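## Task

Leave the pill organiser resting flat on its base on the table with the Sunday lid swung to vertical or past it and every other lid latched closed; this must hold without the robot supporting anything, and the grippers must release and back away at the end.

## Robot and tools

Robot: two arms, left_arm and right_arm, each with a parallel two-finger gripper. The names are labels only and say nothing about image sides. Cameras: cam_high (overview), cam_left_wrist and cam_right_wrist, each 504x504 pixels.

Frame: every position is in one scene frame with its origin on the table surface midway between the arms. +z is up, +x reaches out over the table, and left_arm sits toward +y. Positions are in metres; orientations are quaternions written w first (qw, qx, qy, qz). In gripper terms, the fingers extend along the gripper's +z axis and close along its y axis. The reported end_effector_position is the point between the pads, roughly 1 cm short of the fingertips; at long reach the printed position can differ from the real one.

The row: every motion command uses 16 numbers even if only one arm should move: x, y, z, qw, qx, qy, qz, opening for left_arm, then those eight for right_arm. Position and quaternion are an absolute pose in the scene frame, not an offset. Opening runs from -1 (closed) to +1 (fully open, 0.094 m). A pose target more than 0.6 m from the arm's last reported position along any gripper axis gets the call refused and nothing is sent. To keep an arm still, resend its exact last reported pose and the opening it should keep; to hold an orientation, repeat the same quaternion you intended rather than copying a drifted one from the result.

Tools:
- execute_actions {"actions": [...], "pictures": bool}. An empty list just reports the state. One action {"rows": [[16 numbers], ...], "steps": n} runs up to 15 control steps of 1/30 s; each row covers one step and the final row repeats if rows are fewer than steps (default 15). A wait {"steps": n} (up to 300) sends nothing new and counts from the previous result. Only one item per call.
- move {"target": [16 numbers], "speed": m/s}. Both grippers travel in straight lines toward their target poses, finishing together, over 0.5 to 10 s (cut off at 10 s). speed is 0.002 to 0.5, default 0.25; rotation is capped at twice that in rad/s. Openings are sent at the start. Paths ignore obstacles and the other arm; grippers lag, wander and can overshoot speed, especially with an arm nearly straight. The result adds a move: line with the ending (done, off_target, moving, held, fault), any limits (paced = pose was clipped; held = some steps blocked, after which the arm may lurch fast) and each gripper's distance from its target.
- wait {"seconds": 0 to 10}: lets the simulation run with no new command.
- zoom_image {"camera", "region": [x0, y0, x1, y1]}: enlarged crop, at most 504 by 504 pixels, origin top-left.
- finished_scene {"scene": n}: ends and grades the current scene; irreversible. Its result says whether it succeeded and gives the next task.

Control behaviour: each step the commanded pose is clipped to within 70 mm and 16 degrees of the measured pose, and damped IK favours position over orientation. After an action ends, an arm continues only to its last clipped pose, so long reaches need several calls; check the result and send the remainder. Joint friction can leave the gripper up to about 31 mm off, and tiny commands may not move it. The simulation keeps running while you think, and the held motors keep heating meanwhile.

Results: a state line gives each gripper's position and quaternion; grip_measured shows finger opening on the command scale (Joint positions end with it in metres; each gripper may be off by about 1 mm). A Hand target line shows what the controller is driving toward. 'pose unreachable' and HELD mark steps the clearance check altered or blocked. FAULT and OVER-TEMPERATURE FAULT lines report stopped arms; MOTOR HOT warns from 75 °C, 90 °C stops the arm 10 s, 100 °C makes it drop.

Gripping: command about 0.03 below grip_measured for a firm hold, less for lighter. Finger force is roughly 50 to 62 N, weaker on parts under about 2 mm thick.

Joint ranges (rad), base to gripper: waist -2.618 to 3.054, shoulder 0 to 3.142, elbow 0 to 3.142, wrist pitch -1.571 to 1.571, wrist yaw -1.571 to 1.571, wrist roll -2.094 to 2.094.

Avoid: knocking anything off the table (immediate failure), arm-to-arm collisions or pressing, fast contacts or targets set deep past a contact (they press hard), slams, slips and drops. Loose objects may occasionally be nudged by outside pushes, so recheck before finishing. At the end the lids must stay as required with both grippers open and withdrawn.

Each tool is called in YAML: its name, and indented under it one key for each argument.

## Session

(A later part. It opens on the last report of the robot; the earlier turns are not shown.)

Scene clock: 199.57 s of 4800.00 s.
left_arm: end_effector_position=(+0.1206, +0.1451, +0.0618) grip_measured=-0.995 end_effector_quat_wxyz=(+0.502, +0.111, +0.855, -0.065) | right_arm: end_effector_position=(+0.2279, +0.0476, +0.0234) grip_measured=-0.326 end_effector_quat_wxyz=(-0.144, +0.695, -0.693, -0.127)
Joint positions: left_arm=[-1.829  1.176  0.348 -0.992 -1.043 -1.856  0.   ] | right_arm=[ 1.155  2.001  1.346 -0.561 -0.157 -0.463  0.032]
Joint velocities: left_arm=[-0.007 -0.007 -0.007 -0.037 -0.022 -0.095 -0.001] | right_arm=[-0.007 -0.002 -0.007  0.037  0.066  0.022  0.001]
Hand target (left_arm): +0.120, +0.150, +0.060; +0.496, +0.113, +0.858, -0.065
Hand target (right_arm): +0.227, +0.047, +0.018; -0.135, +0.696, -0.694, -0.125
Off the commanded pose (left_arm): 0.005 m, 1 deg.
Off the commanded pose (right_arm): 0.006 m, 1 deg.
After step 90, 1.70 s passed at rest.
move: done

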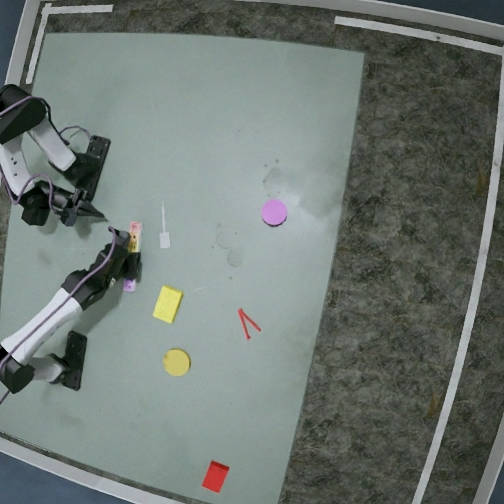

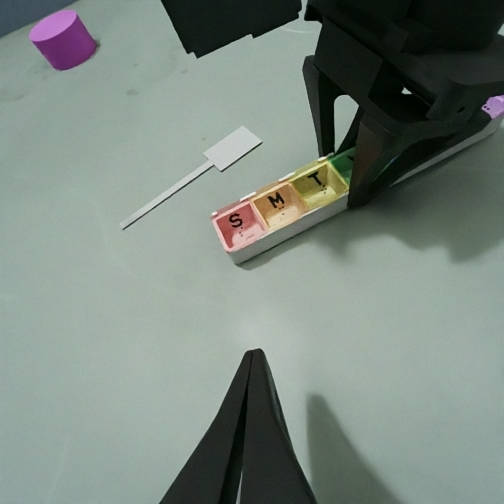

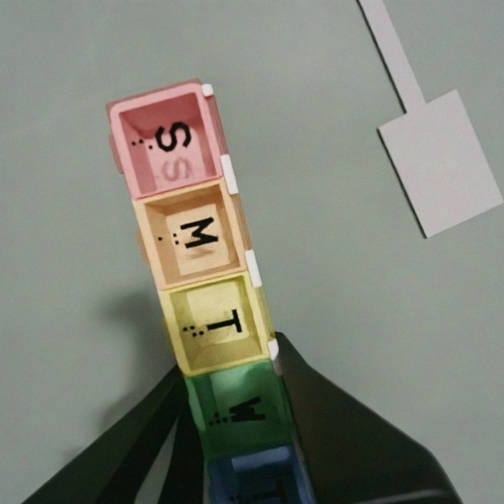

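move:
  target: [0.165,0.14,0.03,0.496,0.113,0.858,-0.065,-1, 0.227,0.047,0.018,-0.135,0.695,-0.694,-0.125,-0.36]
  speed: 0.08

Scene clock: 215.47 s of 4800.00 s.
left_arm: end_effector_position=(+0.1623, +0.1347, +0.0330) grip_measured=-0.995 end_effector_quat_wxyz=(+0.498, +0.115, +0.857, -0.066) | right_arm: end_effector_position=(+0.2279, +0.0476, +0.0234) grip_measured=-0.326 end_effector_quat_wxyz=(-0.144, +0.695, -0.693, -0.127)
Joint positions: left_arm=[-1.431  0.999  0.121 -0.261 -0.995 -1.068  0.   ] | right_arm=[ 1.155  2.001  1.346 -0.561 -0.157 -0.463  0.032]
Joint velocities: left_arm=[-0.012 -0.002 -0.002  0.007  0.022 -0.022 -0.   ] | right_arm=[ 0.002 -0.002 -0.007 -0.007 -0.007 -0.037  0.   ]
Hand target (left_arm): +0.162, +0.139, +0.028; +0.494, +0.115, +0.859, -0.068
Hand target (right_arm): +0.227, +0.047, +0.018; -0.135, +0.696, -0.694, -0.125
Off the commanded pose (left_arm): 0.007 m, 0 deg.
Off the commanded pose (right_arm): 0.006 m, 1 deg.
After step 90, 11.30 s passed at rest.
move: done

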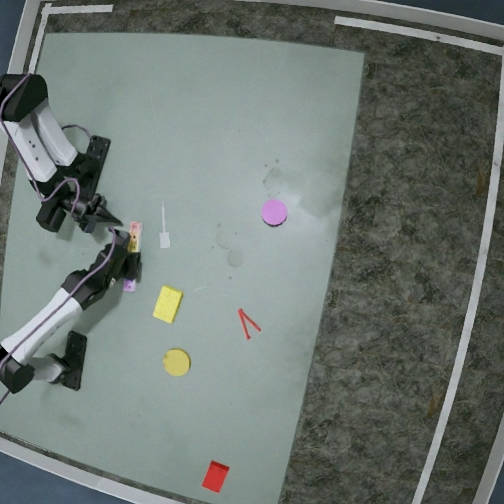

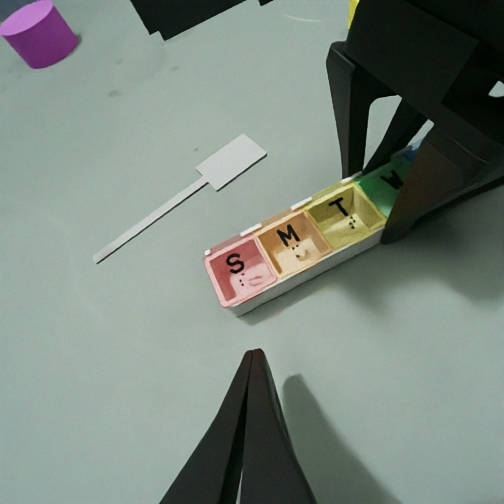

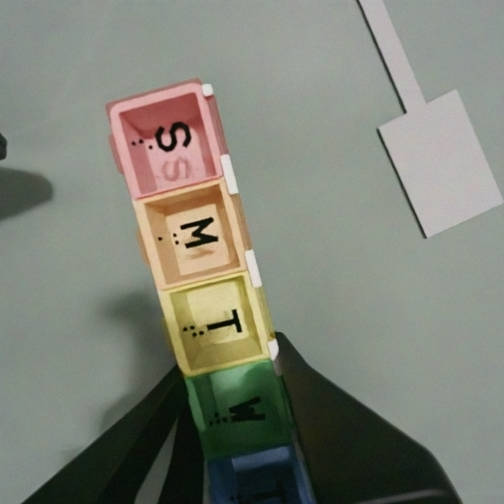

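move:
  target: [0.178,0.133,0.014,0.496,0.113,0.858,-0.065,-1, 0.227,0.047,0.018,-0.135,0.695,-0.694,-0.125,-0.36]
  speed: 0.04

Scene clock: 222.17 s of 4800.00 s.
left_arm: end_effector_position=(+0.1773, +0.1241, +0.0261) grip_measured=-0.995 end_effector_quat_wxyz=(+0.504, +0.102, +0.854, -0.084) | right_arm: end_effector_position=(+0.2279, +0.0476, +0.0234) grip_measured=-0.326 end_effector_quat_wxyz=(-0.144, +0.695, -0.693, -0.127)
Joint positions: left_arm=[-1.311  1.094  0.061  0.086 -0.94  -0.889  0.   ] | right_arm=[ 1.155  2.001  1.346 -0.561 -0.157 -0.463  0.032]
Joint velocities: left_arm=[-0.007 -0.007 -0.012  0.037 -0.037  0.007 -0.001] | right_arm=[ 0.027  0.017  0.007 -0.037 -0.051 -0.007 -0.   ]
Hand target (left_arm): +0.177, +0.133, +0.015; +0.495, +0.113, +0.859, -0.066
Hand target (right_arm): +0.227, +0.047, +0.018; -0.135, +0.696, -0.694, -0.125
Off the commanded pose (left_arm): 0.015 m, 3 deg.
Off the commanded pose (right_arm): 0.006 m, 1 deg.
After step 90, 2.40 s passed at rest.
move: off_target (left_arm)

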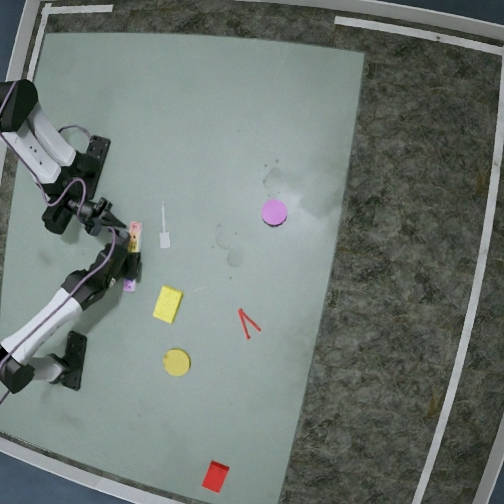

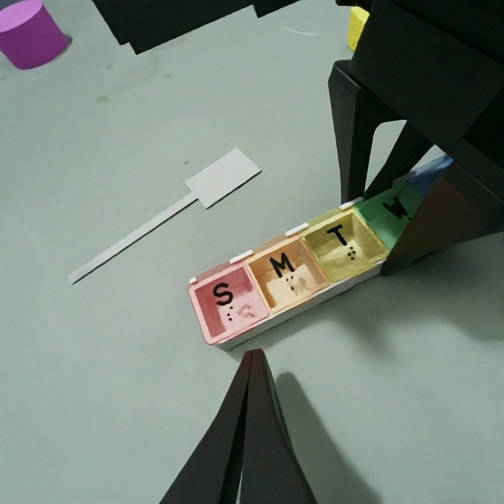

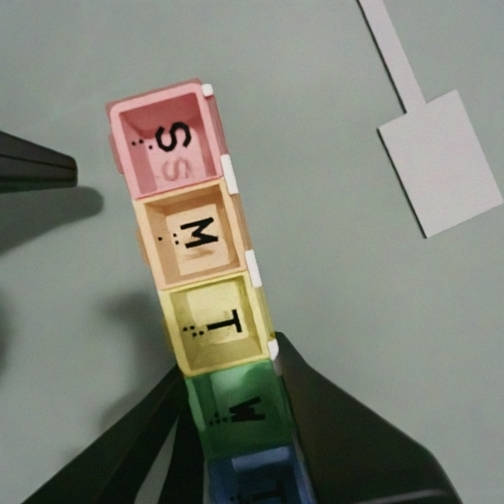

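move:
  target: [0.15,0.13,0.05,0.496,0.113,0.858,-0.065,-1, 0.247,-0.025,0.022,-0.135,0.695,-0.694,-0.125,-0.36]
  speed: 0.07

Scene clock: 235.60 s of 4800.00 s.
left_arm: end_effector_position=(+0.1525, +0.1327, +0.0458) grip_measured=-0.995 end_effector_quat_wxyz=(+0.495, +0.112, +0.859, -0.061) | right_arm: end_effector_position=(+0.2487, -0.0189, +0.0221) grip_measured=-0.326 end_effector_quat_wxyz=(-0.139, +0.695, -0.695, -0.123)
Joint positions: left_arm=[-1.515  1.02   0.214 -0.484 -1.021 -1.239  0.   ] | right_arm=[ 1.013  1.86   1.151 -0.544 -0.199 -0.599  0.032]
Joint velocities: left_arm=[-0.002  0.007 -0.012 -0.037  0.037  0.007 -0.001] | right_arm=[ 0.007 -0.012 -0.012 -0.037 -0.051 -0.007  0.   ]
Hand target (left_arm): +0.151, +0.130, +0.050; +0.497, +0.112, +0.858, -0.064
Hand target (right_arm): +0.247, -0.026, +0.021; -0.135, +0.696, -0.694, -0.122
Off the commanded pose (left_arm): 0.006 m, 0 deg.
Off the commanded pose (right_arm): 0.006 m, 0 deg.
After step 90, 8.77 s passed at rest.
move: done

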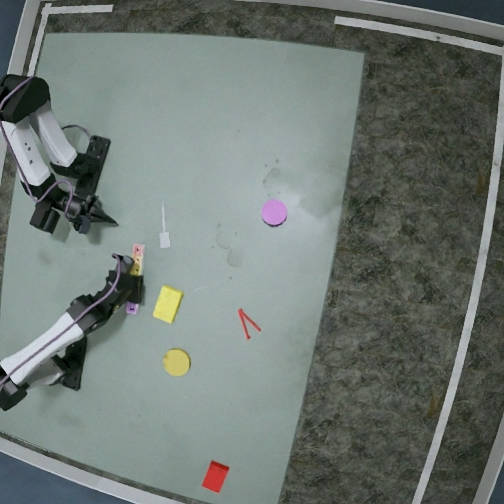

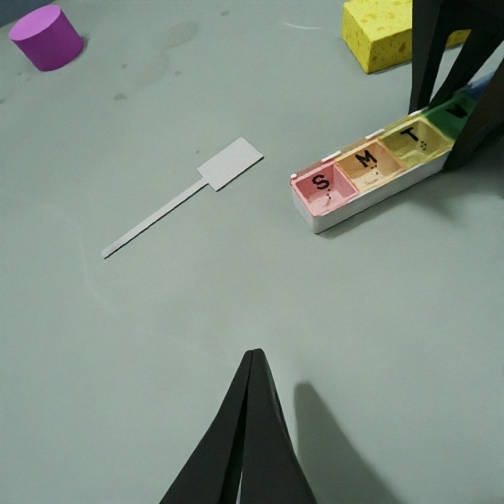

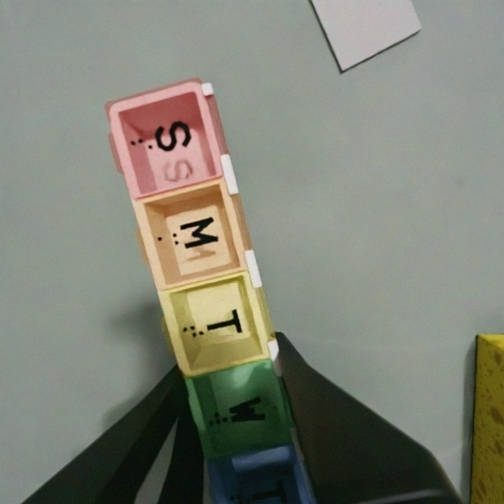

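move:
  target: [0.192,0.066,0.022,0.483,0.224,0.837,-0.129,-1, 0.247,-0.022,0.020,-0.135,0.695,-0.694,-0.125,-0.36]
  speed: 0.08

Scene clock: 241.93 s of 4800.00 s.
left_arm: end_effector_position=(+0.1927, +0.0526, +0.0388) grip_measured=-0.995 end_effector_quat_wxyz=(+0.496, +0.212, +0.828, -0.152) | right_arm: end_effector_position=(+0.2487, -0.0189, +0.0221) grip_measured=-0.326 end_effector_quat_wxyz=(-0.139, +0.695, -0.695, -0.123)
Joint positions: left_arm=[-1.148  1.33   0.114  0.601 -0.641 -0.446  0.   ] | right_arm=[ 1.013  1.86   1.151 -0.544 -0.199 -0.6    0.032]
Joint velocities: left_arm=[-0.002 -0.012 -0.012 -0.007  0.007 -0.037  0.   ] | right_arm=[-0.012  0.002 -0.002 -0.022  0.007  0.081 -0.   ]
Hand target (left_arm): +0.190, +0.066, +0.023; +0.482, +0.225, +0.836, -0.132
Hand target (right_arm): +0.247, -0.022, +0.020; -0.135, +0.696, -0.694, -0.125
Off the commanded pose (left_arm): 0.022 m, 3 deg.
Off the commanded pose (right_arm): 0.004 m, 0 deg.
After step 90, 0.97 s passed at rest.
move: off_target (left_arm)

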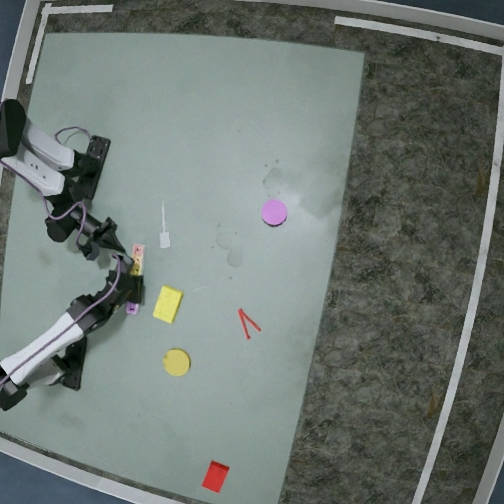

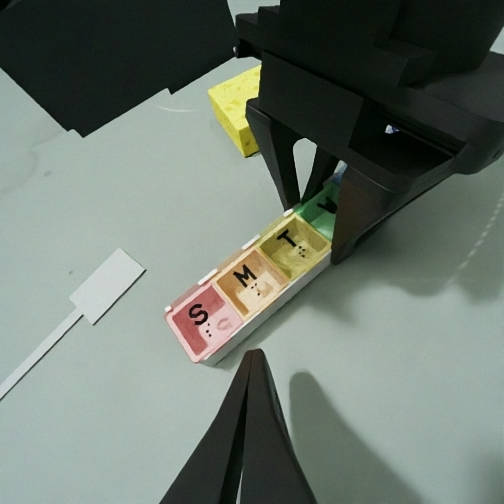

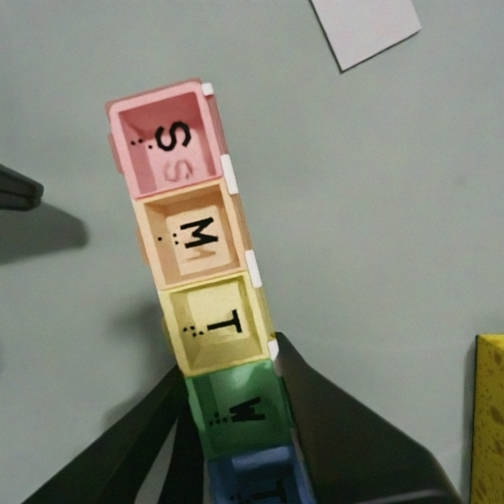

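move:
  target: [0.16,0.09,0.05,0.483,0.224,0.837,-0.129,-1, 0.248,-0.020,0.021,-0.139,0.695,-0.695,-0.123,-0.22]
  speed: 0.1

move:
  target: [0.16,0.09,0.05,0.483,0.224,0.837,-0.129,-1, 0.248,-0.024,0.021,-0.23,0.669,-0.669,-0.23,-0.22]
  speed: 0.05

Scene clock: 262.30 s of 4800.00 s.
left_arm: end_effector_position=(+0.1620, +0.0912, +0.0440) grip_measured=-0.995 end_effector_quat_wxyz=(+0.481, +0.226, +0.838, -0.123) | right_arm: end_effector_position=(+0.2487, -0.0189, +0.0221) grip_measured=-0.221 end_effector_quat_wxyz=(-0.139, +0.695, -0.695, -0.123)
Joint positions: left_arm=[-1.31   0.912  0.087  0.045 -0.768 -0.589  0.   ] | right_arm=[ 1.013  1.86   1.151 -0.544 -0.199 -0.6    0.037]
Joint velocities: left_arm=[ 0.012 -0.012  0.002 -0.022  0.007  0.007  0.001] | right_arm=[ 0.007 -0.002  0.007 -0.007 -0.051 -0.037 -0.   ]
Hand target (left_arm): +0.161, +0.090, +0.049; +0.483, +0.224, +0.837, -0.128
Hand target (right_arm): +0.248, -0.020, +0.021; -0.139, +0.695, -0.695, -0.123
Off the commanded pose (left_arm): 0.006 m, 1 deg.
Off the commanded pose (right_arm): 0.002 m, 0 deg.
After step 90, 15.93 s passed at rest.
move: done

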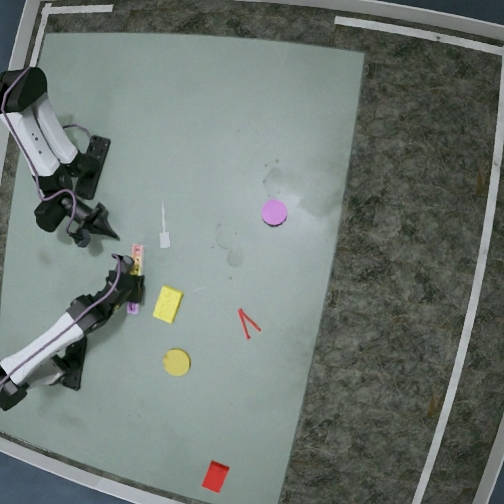

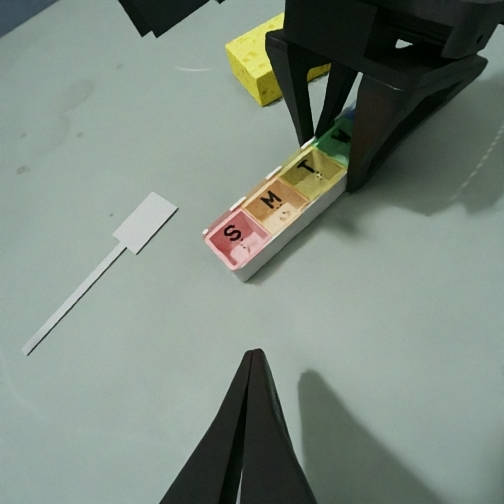

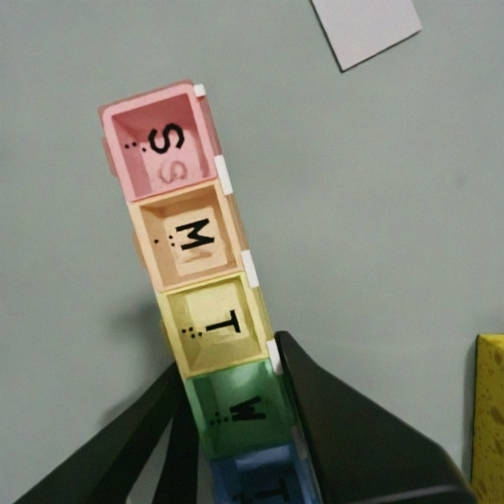

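Scene clock: 265.47 s of 4800.00 s.
left_arm: end_effector_position=(+0.1618, +0.0926, +0.0426) grip_measured=-0.995 end_effector_quat_wxyz=(+0.480, +0.227, +0.839, -0.120) | right_arm: end_effector_position=(+0.2496, -0.0197, +0.0236) grip_measured=-0.221 end_effector_quat_wxyz=(-0.229, +0.669, -0.669, -0.229)
Joint positions: left_arm=[-1.31   0.912  0.087  0.035 -0.768 -0.592  0.   ] | right_arm=[ 0.919  1.768  0.897 -0.175 -0.418 -0.611  0.037]
Joint velocities: left_arm=[-0.027  0.007 -0.002  0.066  0.007  0.037  0.001] | right_arm=[-0.002  0.002 -0.017  0.022 -0.095 -0.022 -0.001]
Hand target (left_arm): +0.160, +0.090, +0.050; +0.483, +0.224, +0.837, -0.129
Hand target (right_arm): +0.248, -0.025, +0.021; -0.228, +0.669, -0.669, -0.229
Off the commanded pose (left_arm): 0.008 m, 1 deg.
Off the commanded pose (right_arm): 0.005 m, 0 deg.
move: done

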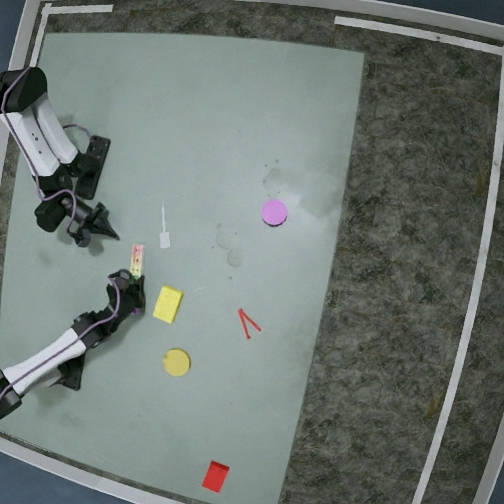

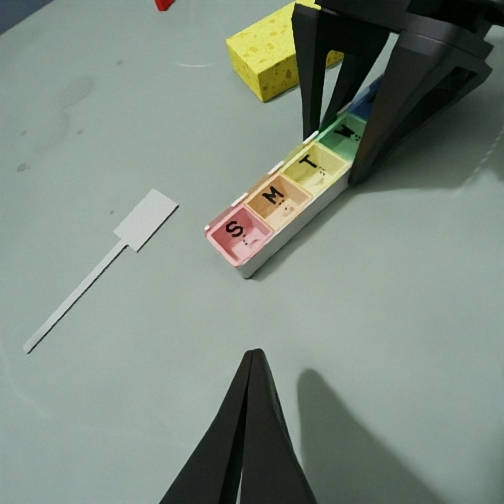

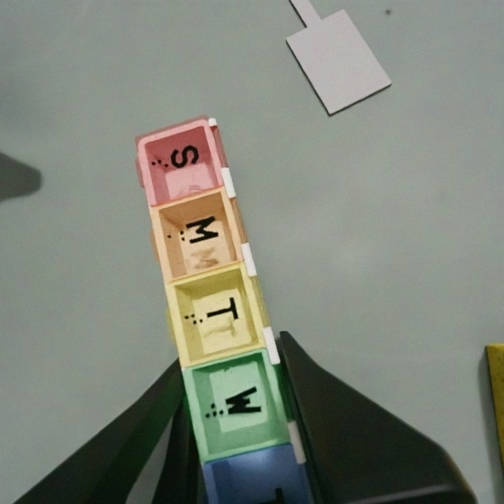

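move:
  target: [0.16,0.09,0.05,0.483,0.224,0.837,-0.129,-1, 0.249,-0.022,0.021,-0.23,0.669,-0.669,-0.23,-0.37]
  speed: 0.05

move:
  target: [0.17,0.05,0.05,0.483,0.224,0.837,-0.129,-1, 0.245,-0.085,0.021,-0.23,0.669,-0.669,-0.23,-0.37]
  speed: 0.07

Scene clock: 273.03 s of 4800.00 s.
left_arm: end_effector_position=(+0.1618, +0.0927, +0.0426) grip_measured=-0.995 end_effector_quat_wxyz=(+0.480, +0.227, +0.839, -0.120) | right_arm: end_effector_position=(+0.2497, -0.0194, +0.0238) grip_measured=-0.327 end_effector_quat_wxyz=(-0.229, +0.669, -0.669, -0.229)
Joint positions: left_arm=[-1.31   0.912  0.087  0.035 -0.768 -0.592  0.   ] | right_arm=[ 0.919  1.768  0.897 -0.173 -0.418 -0.611  0.032]
Joint velocities: left_arm=[-0.012  0.002  0.002 -0.037 -0.051 -0.022 -0.   ] | right_arm=[ 0.002  0.012 -0.002  0.007  0.007  0.066 -0.   ]
Hand target (left_arm): +0.161, +0.090, +0.050; +0.483, +0.224, +0.837, -0.129
Hand target (right_arm): +0.249, -0.022, +0.021; -0.230, +0.669, -0.669, -0.230
Off the commanded pose (left_arm): 0.008 m, 1 deg.
Off the commanded pose (right_arm): 0.004 m, 0 deg.
After step 90, 3.87 s passed at rest.
move: done

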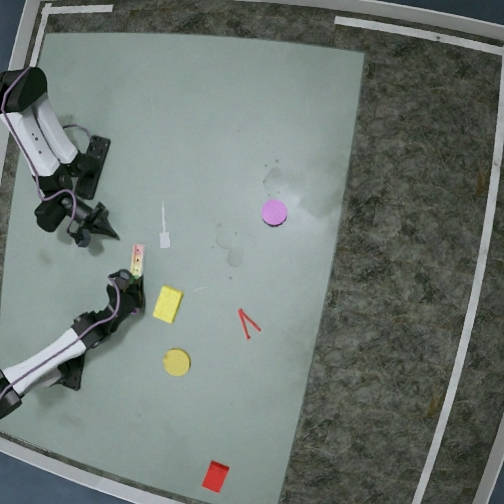

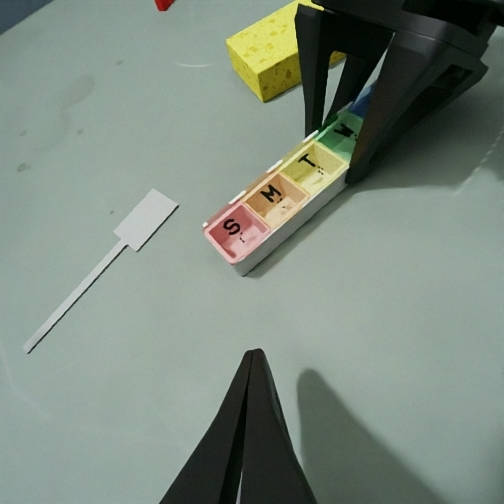

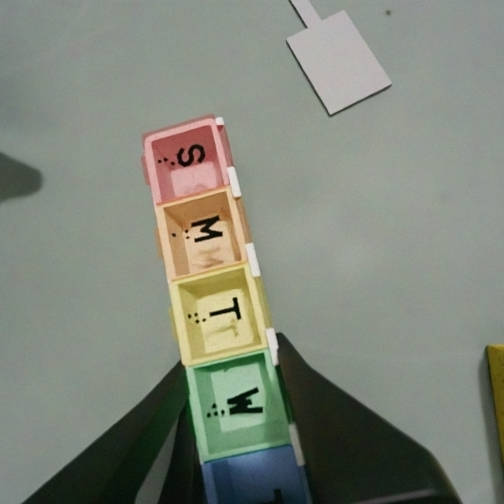

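Scene clock: 274.37 s of 4800.00 s.
left_arm: end_effector_position=(+0.1683, +0.0549, +0.0509) grip_measured=-0.995 end_effector_quat_wxyz=(+0.485, +0.222, +0.836, -0.130) | right_arm: end_effector_position=(+0.2511, -0.0780, +0.0230) grip_measured=-0.327 end_effector_quat_wxyz=(-0.239, +0.669, -0.667, -0.225)
Joint positions: left_arm=[-1.299  1.165  0.188  0.223 -0.762 -0.576  0.   ] | right_arm=[ 0.776  1.627  0.732 -0.19  -0.479 -0.749  0.032]
Joint velocities: left_arm=[ 0.022 -0.007 -0.002  0.037 -0.051 -0.037  0.001] | right_arm=[-0.012  0.012 -0.002  0.022  0.051 -0.007 -0.   ]
Hand target (left_arm): +0.170, +0.051, +0.051; +0.483, +0.224, +0.837, -0.129
Hand target (right_arm): +0.245, -0.086, +0.020; -0.229, +0.670, -0.669, -0.227
Off the commanded pose (left_arm): 0.005 m, 0 deg.
Off the commanded pose (right_arm): 0.009 m, 1 deg.
move: done

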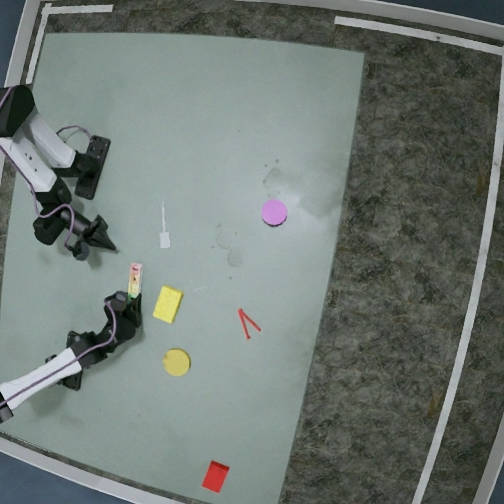

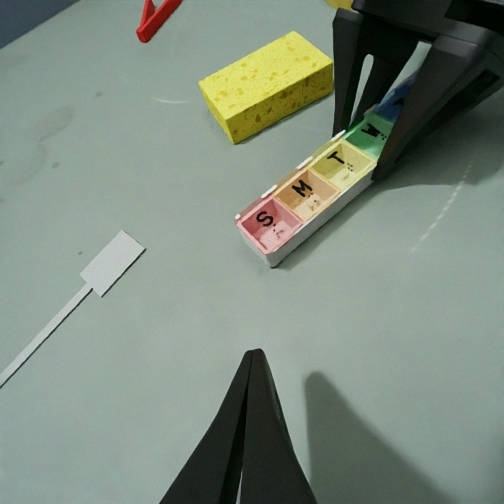

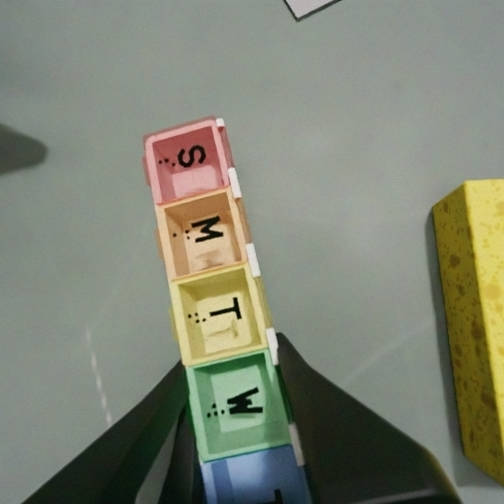

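move:
  target: [0.197,0.008,0.02,0.483,0.224,0.837,-0.129,-1, 0.249,-0.080,0.021,-0.23,0.669,-0.669,-0.23,-0.37]
  speed: 0.07

Scene clock: 291.87 s of 4800.00 s.
left_arm: end_effector_position=(+0.1939, +0.0126, +0.0238) grip_measured=-0.995 end_effector_quat_wxyz=(+0.485, +0.222, +0.836, -0.131) | right_arm: end_effector_position=(+0.2507, -0.0780, +0.0231) grip_measured=-0.327 end_effector_quat_wxyz=(-0.239, +0.669, -0.666, -0.226)
Joint positions: left_arm=[-1.2    1.588  0.279  0.614 -0.686 -0.49   0.   ] | right_arm=[ 0.776  1.627  0.732 -0.19  -0.481 -0.751  0.032]
Joint velocities: left_arm=[-0.002  0.002  0.012 -0.007  0.007  0.022 -0.   ] | right_arm=[-0.007 -0.022 -0.032  0.007  0.022 -0.081  0.001]
Hand target (left_arm): +0.197, +0.008, +0.021; +0.482, +0.224, +0.837, -0.130
Hand target (right_arm): +0.249, -0.080, +0.021; -0.230, +0.669, -0.669, -0.230
Off the commanded pose (left_arm): 0.007 m, 0 deg.
Off the commanded pose (right_arm): 0.003 m, 1 deg.
After step 90, 13.07 s passed at rest.
move: done

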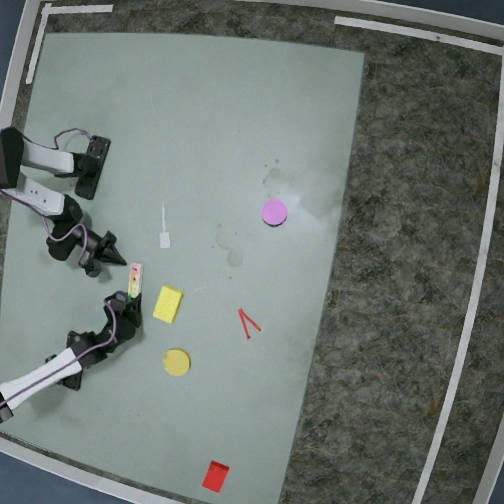

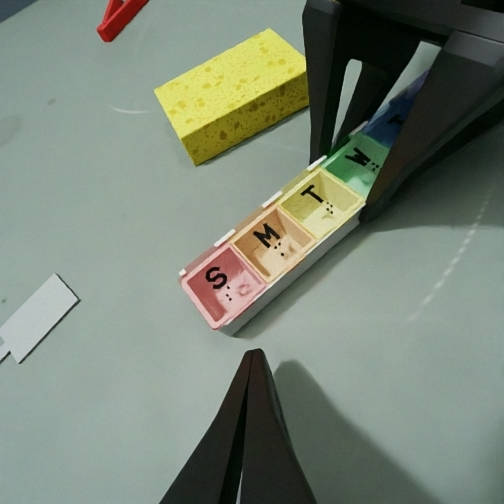

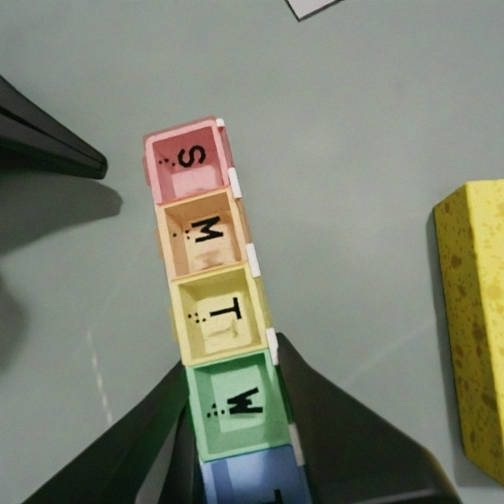

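move:
  target: [0.204,0.004,0.010,0.483,0.224,0.837,-0.129,-1, 0.249,-0.080,0.021,-0.23,0.669,-0.669,-0.23,-0.37]
  speed: 0.03

zoom_image:
  camera: "cam_right_wrist"
  region: [40, 80, 260, 260]

Scene clock: 299.63 s of 4800.00 s.
left_arm: end_effector_position=(+0.2000, +0.0120, +0.0106) grip_measured=-0.995 end_effector_quat_wxyz=(+0.483, +0.224, +0.837, -0.125) | right_arm: end_effector_position=(+0.2507, -0.0780, +0.0231) grip_measured=-0.327 end_effector_quat_wxyz=(-0.239, +0.669, -0.666, -0.226)
Joint positions: left_arm=[-1.173  1.681  0.279  0.707 -0.668 -0.469  0.   ] | right_arm=[ 0.776  1.627  0.732 -0.19  -0.481 -0.751  0.032]
Joint velocities: left_arm=[-0.007 -0.007  0.012  0.022 -0.022 -0.051  0.   ] | right_arm=[0.002 0.002 0.002 0.037 0.066 0.037 0.   ]
Hand target (left_arm): +0.204, +0.004, +0.011; +0.483, +0.224, +0.837, -0.129
Hand target (right_arm): +0.249, -0.080, +0.021; -0.230, +0.669, -0.669, -0.230
Off the commanded pose (left_arm): 0.009 m, 0 deg.
Off the commanded pose (right_arm): 0.003 m, 1 deg.
After step 90, 3.90 s passed at rest.
move: done

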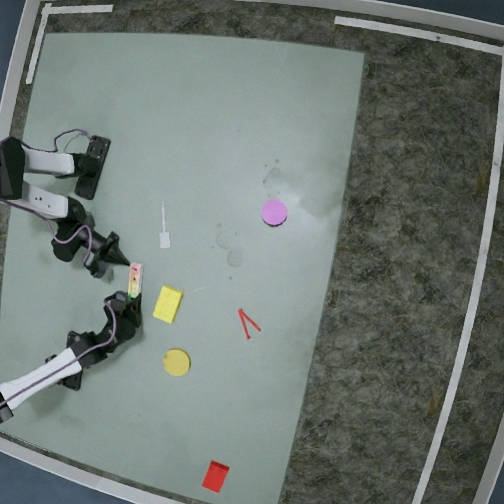

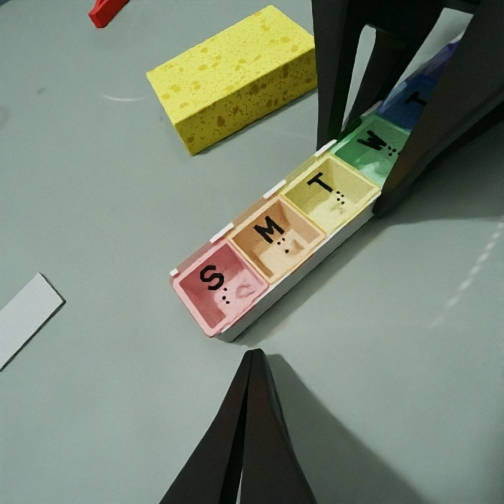

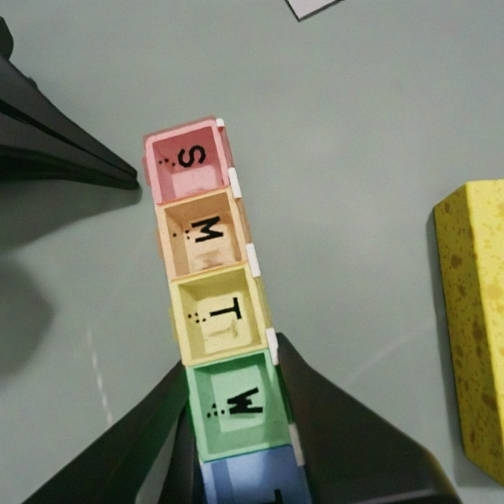

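Region (40, 80, 260, 260) of cam_right_wrist's 504x504 image, scaled by 2.291, with more detail than that image has; it fills the top 412 rows of this view, and the rest is white.

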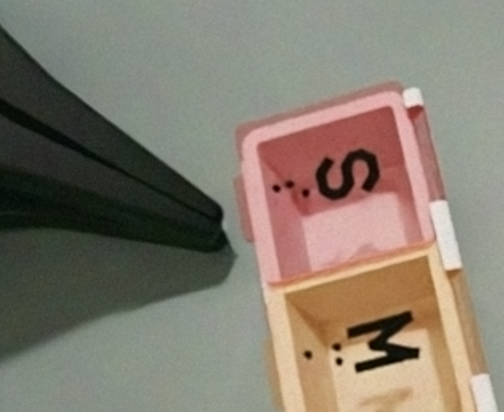

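move:
  target: [0.203,0.010,0.024,0.483,0.224,0.837,-0.129,-1, 0.249,-0.080,0.021,-0.23,0.669,-0.669,-0.23,-0.37]
  speed: 0.03

zoom_image:
  camera: "cam_right_wrist"
  region: [40, 80, 260, 260]

zoom_image:
  camera: "cam_left_wrist"
  region: [150, 240, 330, 400]

Scene clock: 312.77 s of 4800.00 s.
left_arm: end_effector_position=(+0.1994, +0.0123, +0.0193) grip_measured=-0.995 end_effector_quat_wxyz=(+0.484, +0.225, +0.836, -0.128) | right_arm: end_effector_position=(+0.2507, -0.0780, +0.0231) grip_measured=-0.327 end_effector_quat_wxyz=(-0.239, +0.669, -0.666, -0.226)
Joint positions: left_arm=[-1.173  1.623  0.279  0.659 -0.664 -0.463  0.   ] | right_arm=[ 0.776  1.627  0.732 -0.19  -0.481 -0.751  0.032]
Joint velocities: left_arm=[-0.037  0.007 -0.017 -0.081 -0.007 -0.022  0.001] | right_arm=[-0.017 -0.007 -0.002 -0.007 -0.066 -0.11   0.   ]
Hand target (left_arm): +0.203, +0.010, +0.024; +0.483, +0.224, +0.836, -0.129
Hand target (right_arm): +0.249, -0.080, +0.021; -0.230, +0.669, -0.669, -0.230
Off the commanded pose (left_arm): 0.006 m, 0 deg.
Off the commanded pose (right_arm): 0.003 m, 1 deg.
After step 90, 9.23 s passed at rest.
move: done

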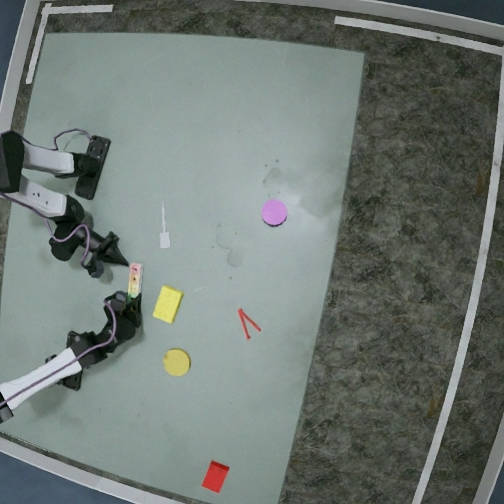

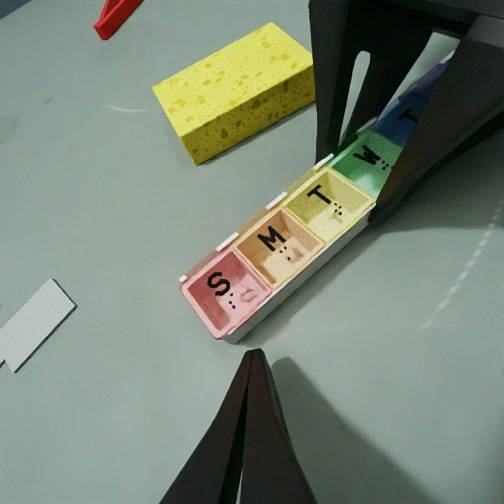

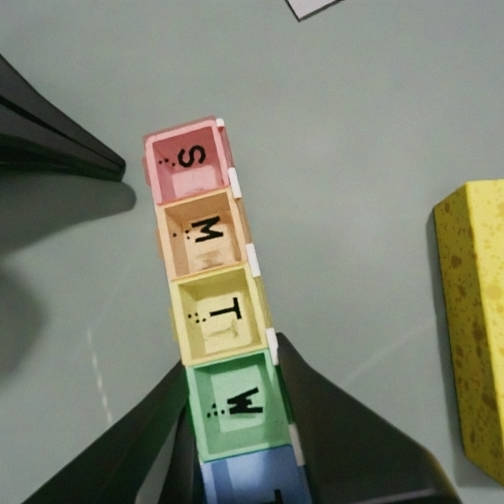

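Region (40, 80, 260, 260) of cam_right_wrist's 504x504 image, scaled by 2.291, with more detail than that image has; it fills the top 412 rows of this view, and the rest is white.

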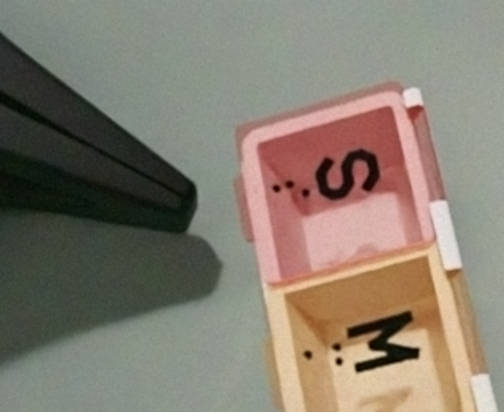

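Region (150, 240, 330, 400) of cam_left_wrist's 504x504 image, scaled by 2.800, with more detail than that image has.

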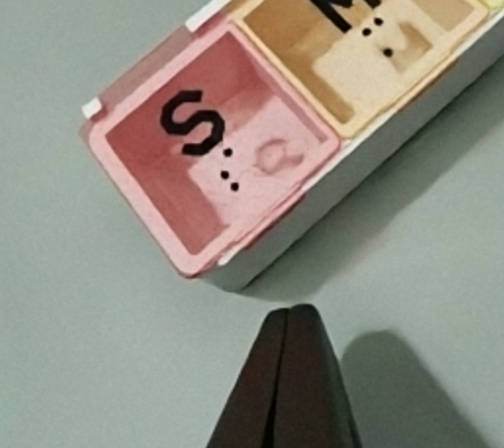

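move:
  target: [0.219,0.005,0.011,0.483,0.224,0.837,-0.129,-1, 0.249,-0.080,0.021,-0.23,0.669,-0.669,-0.23,-0.37]
  speed: 0.02

zoom_image:
  camera: "cam_right_wrist"
  region: [40, 80, 260, 260]

Scene clock: 324.13 s of 4800.00 s.
left_arm: end_effector_position=(+0.2122, +0.0095, +0.0109) grip_measured=-0.995 end_effector_quat_wxyz=(+0.478, +0.229, +0.838, -0.130) | right_arm: end_effector_position=(+0.2526, -0.0793, +0.0225) grip_measured=-0.327 end_effector_quat_wxyz=(-0.239, +0.668, -0.669, -0.221)
Joint positions: left_arm=[-1.11   1.694  0.291  0.737 -0.602 -0.418  0.   ] | right_arm=[ 0.773  1.627  0.732 -0.19  -0.473 -0.749  0.032]
Joint velocities: left_arm=[-0.007  0.027 -0.007 -0.066 -0.022  0.051 -0.001] | right_arm=[ 0.002  0.002 -0.007  0.022 -0.095 -0.007 -0.   ]
Hand target (left_arm): +0.219, +0.005, +0.011; +0.482, +0.224, +0.837, -0.129
Hand target (right_arm): +0.249, -0.080, +0.021; -0.230, +0.669, -0.669, -0.230
Off the commanded pose (left_arm): 0.008 m, 1 deg.
Off the commanded pose (right_arm): 0.004 m, 1 deg.
After step 90, 6.97 s passed at rest.
move: done

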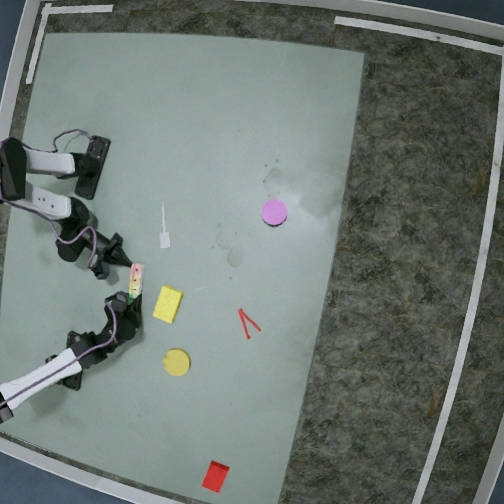

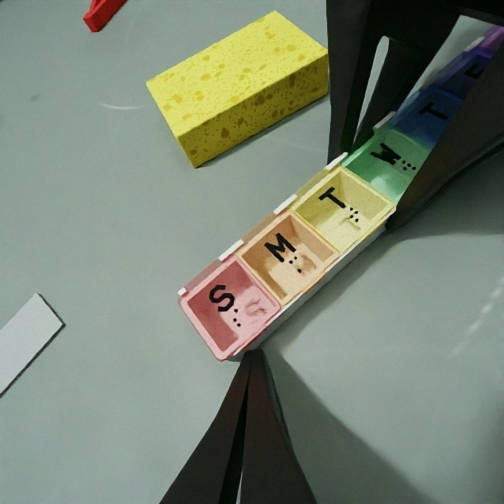

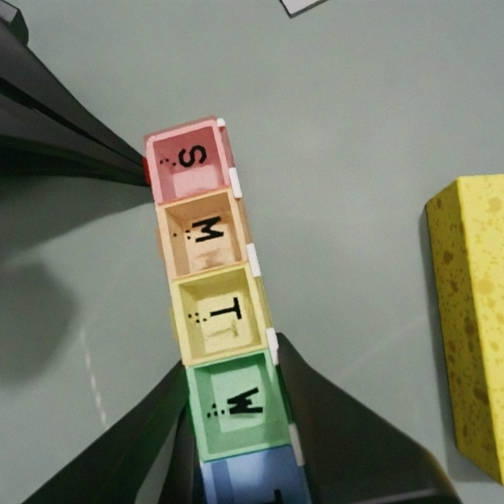

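Region (40, 80, 260, 260) of cam_right_wrist's 504x504 image, scaled by 2.291, with more detail than that image has; it fills the top 412 rows of this view, and the rest is white.

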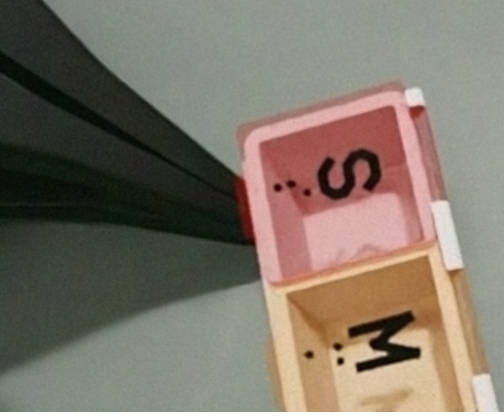

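move:
  target: [0.218,0.005,0.030,0.483,0.224,0.837,-0.129,-1, 0.249,-0.080,0.016,-0.23,0.669,-0.669,-0.23,-0.37]
  speed: 0.02

Scene clock: 330.03 s of 4800.00 s.
left_arm: end_effector_position=(+0.2118, +0.0101, +0.0183) grip_measured=-0.995 end_effector_quat_wxyz=(+0.473, +0.234, +0.841, -0.124) | right_arm: end_effector_position=(+0.2529, -0.0791, +0.0227) grip_measured=-0.327 end_effector_quat_wxyz=(-0.240, +0.667, -0.669, -0.221)
Joint positions: left_arm=[-1.109  1.628  0.309  0.634 -0.599 -0.417  0.   ] | right_arm=[ 0.773  1.627  0.732 -0.188 -0.473 -0.748  0.032]
Joint velocities: left_arm=[-0.007 -0.002 -0.002 -0.066  0.022  0.007  0.   ] | right_arm=[ 0.007 -0.002 -0.022  0.007 -0.066  0.022 -0.001]
Hand target (left_arm): +0.218, +0.005, +0.030; +0.483, +0.224, +0.837, -0.129
Hand target (right_arm): +0.249, -0.080, +0.016; -0.230, +0.669, -0.669, -0.230
Off the commanded pose (left_arm): 0.014 m, 2 deg.
Off the commanded pose (right_arm): 0.008 m, 1 deg.
After step 90, 1.67 s passed at rest.
move: off_target (left_arm)

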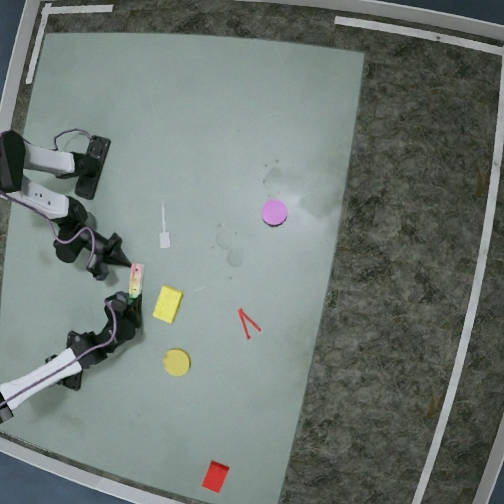

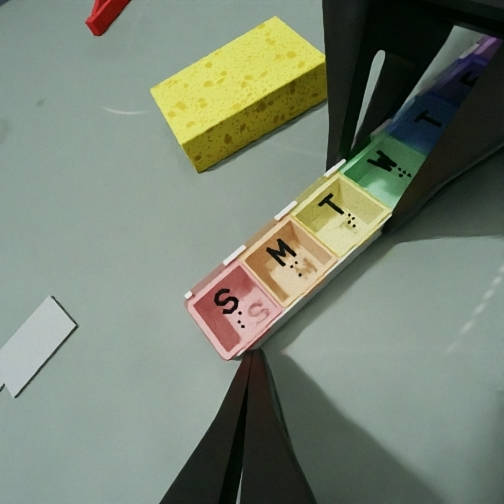

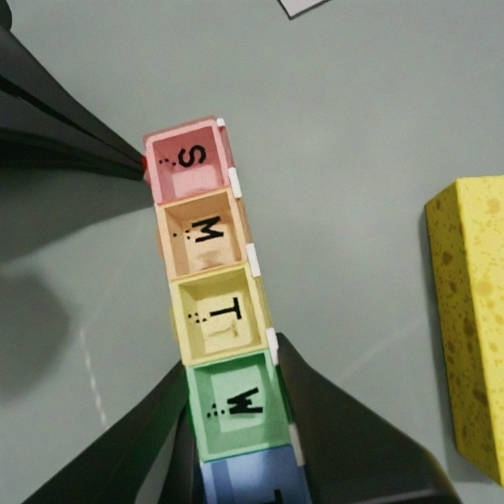

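Caught under the tab. Lift more.

move:
  target: [0.219,0.005,0.045,0.483,0.224,0.837,-0.129,-1, 0.249,-0.080,0.014,-0.23,0.669,-0.669,-0.23,-0.37]
  speed: 0.02

Scene clock: 335.20 s of 4800.00 s.
left_arm: end_effector_position=(+0.2146, +0.0052, +0.0386) grip_measured=-0.995 end_effector_quat_wxyz=(+0.480, +0.227, +0.837, -0.133) | right_arm: end_effector_position=(+0.2523, -0.0782, +0.0221) grip_measured=-0.327 end_effector_quat_wxyz=(-0.239, +0.668, -0.668, -0.225)
Joint positions: left_arm=[-1.105  1.541  0.337  0.549 -0.597 -0.414  0.   ] | right_arm=[ 0.773  1.632  0.732 -0.185 -0.479 -0.748  0.032]
Joint velocities: left_arm=[ 0.002 -0.012  0.002 -0.051 -0.081 -0.007 -0.001] | right_arm=[ 0.007  0.002 -0.002 -0.022 -0.022 -0.022 -0.   ]
Hand target (left_arm): +0.219, +0.005, +0.045; +0.483, +0.224, +0.836, -0.129
Hand target (right_arm): +0.249, -0.080, +0.014; -0.230, +0.669, -0.669, -0.230
Off the commanded pose (left_arm): 0.008 m, 1 deg.
Off the commanded pose (right_arm): 0.009 m, 1 deg.
After step 90, 0.53 s passed at rest.
move: done

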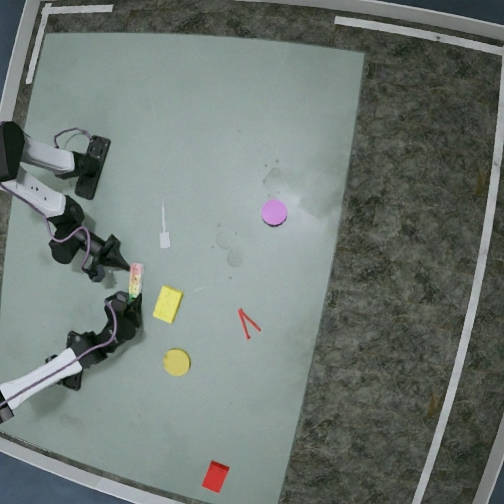

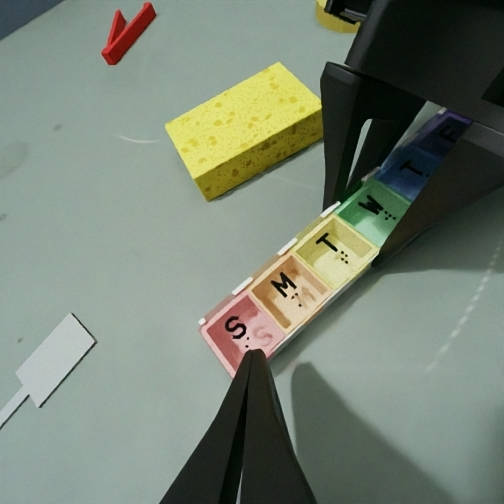

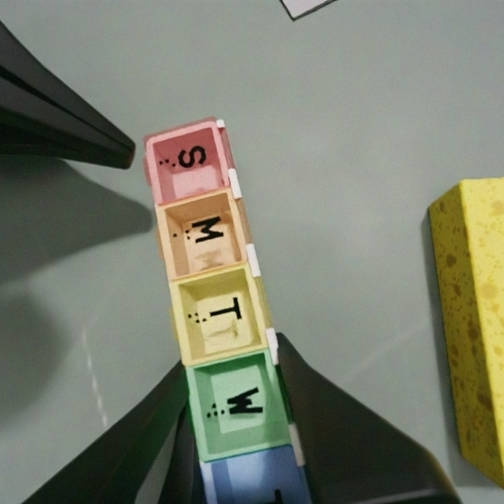

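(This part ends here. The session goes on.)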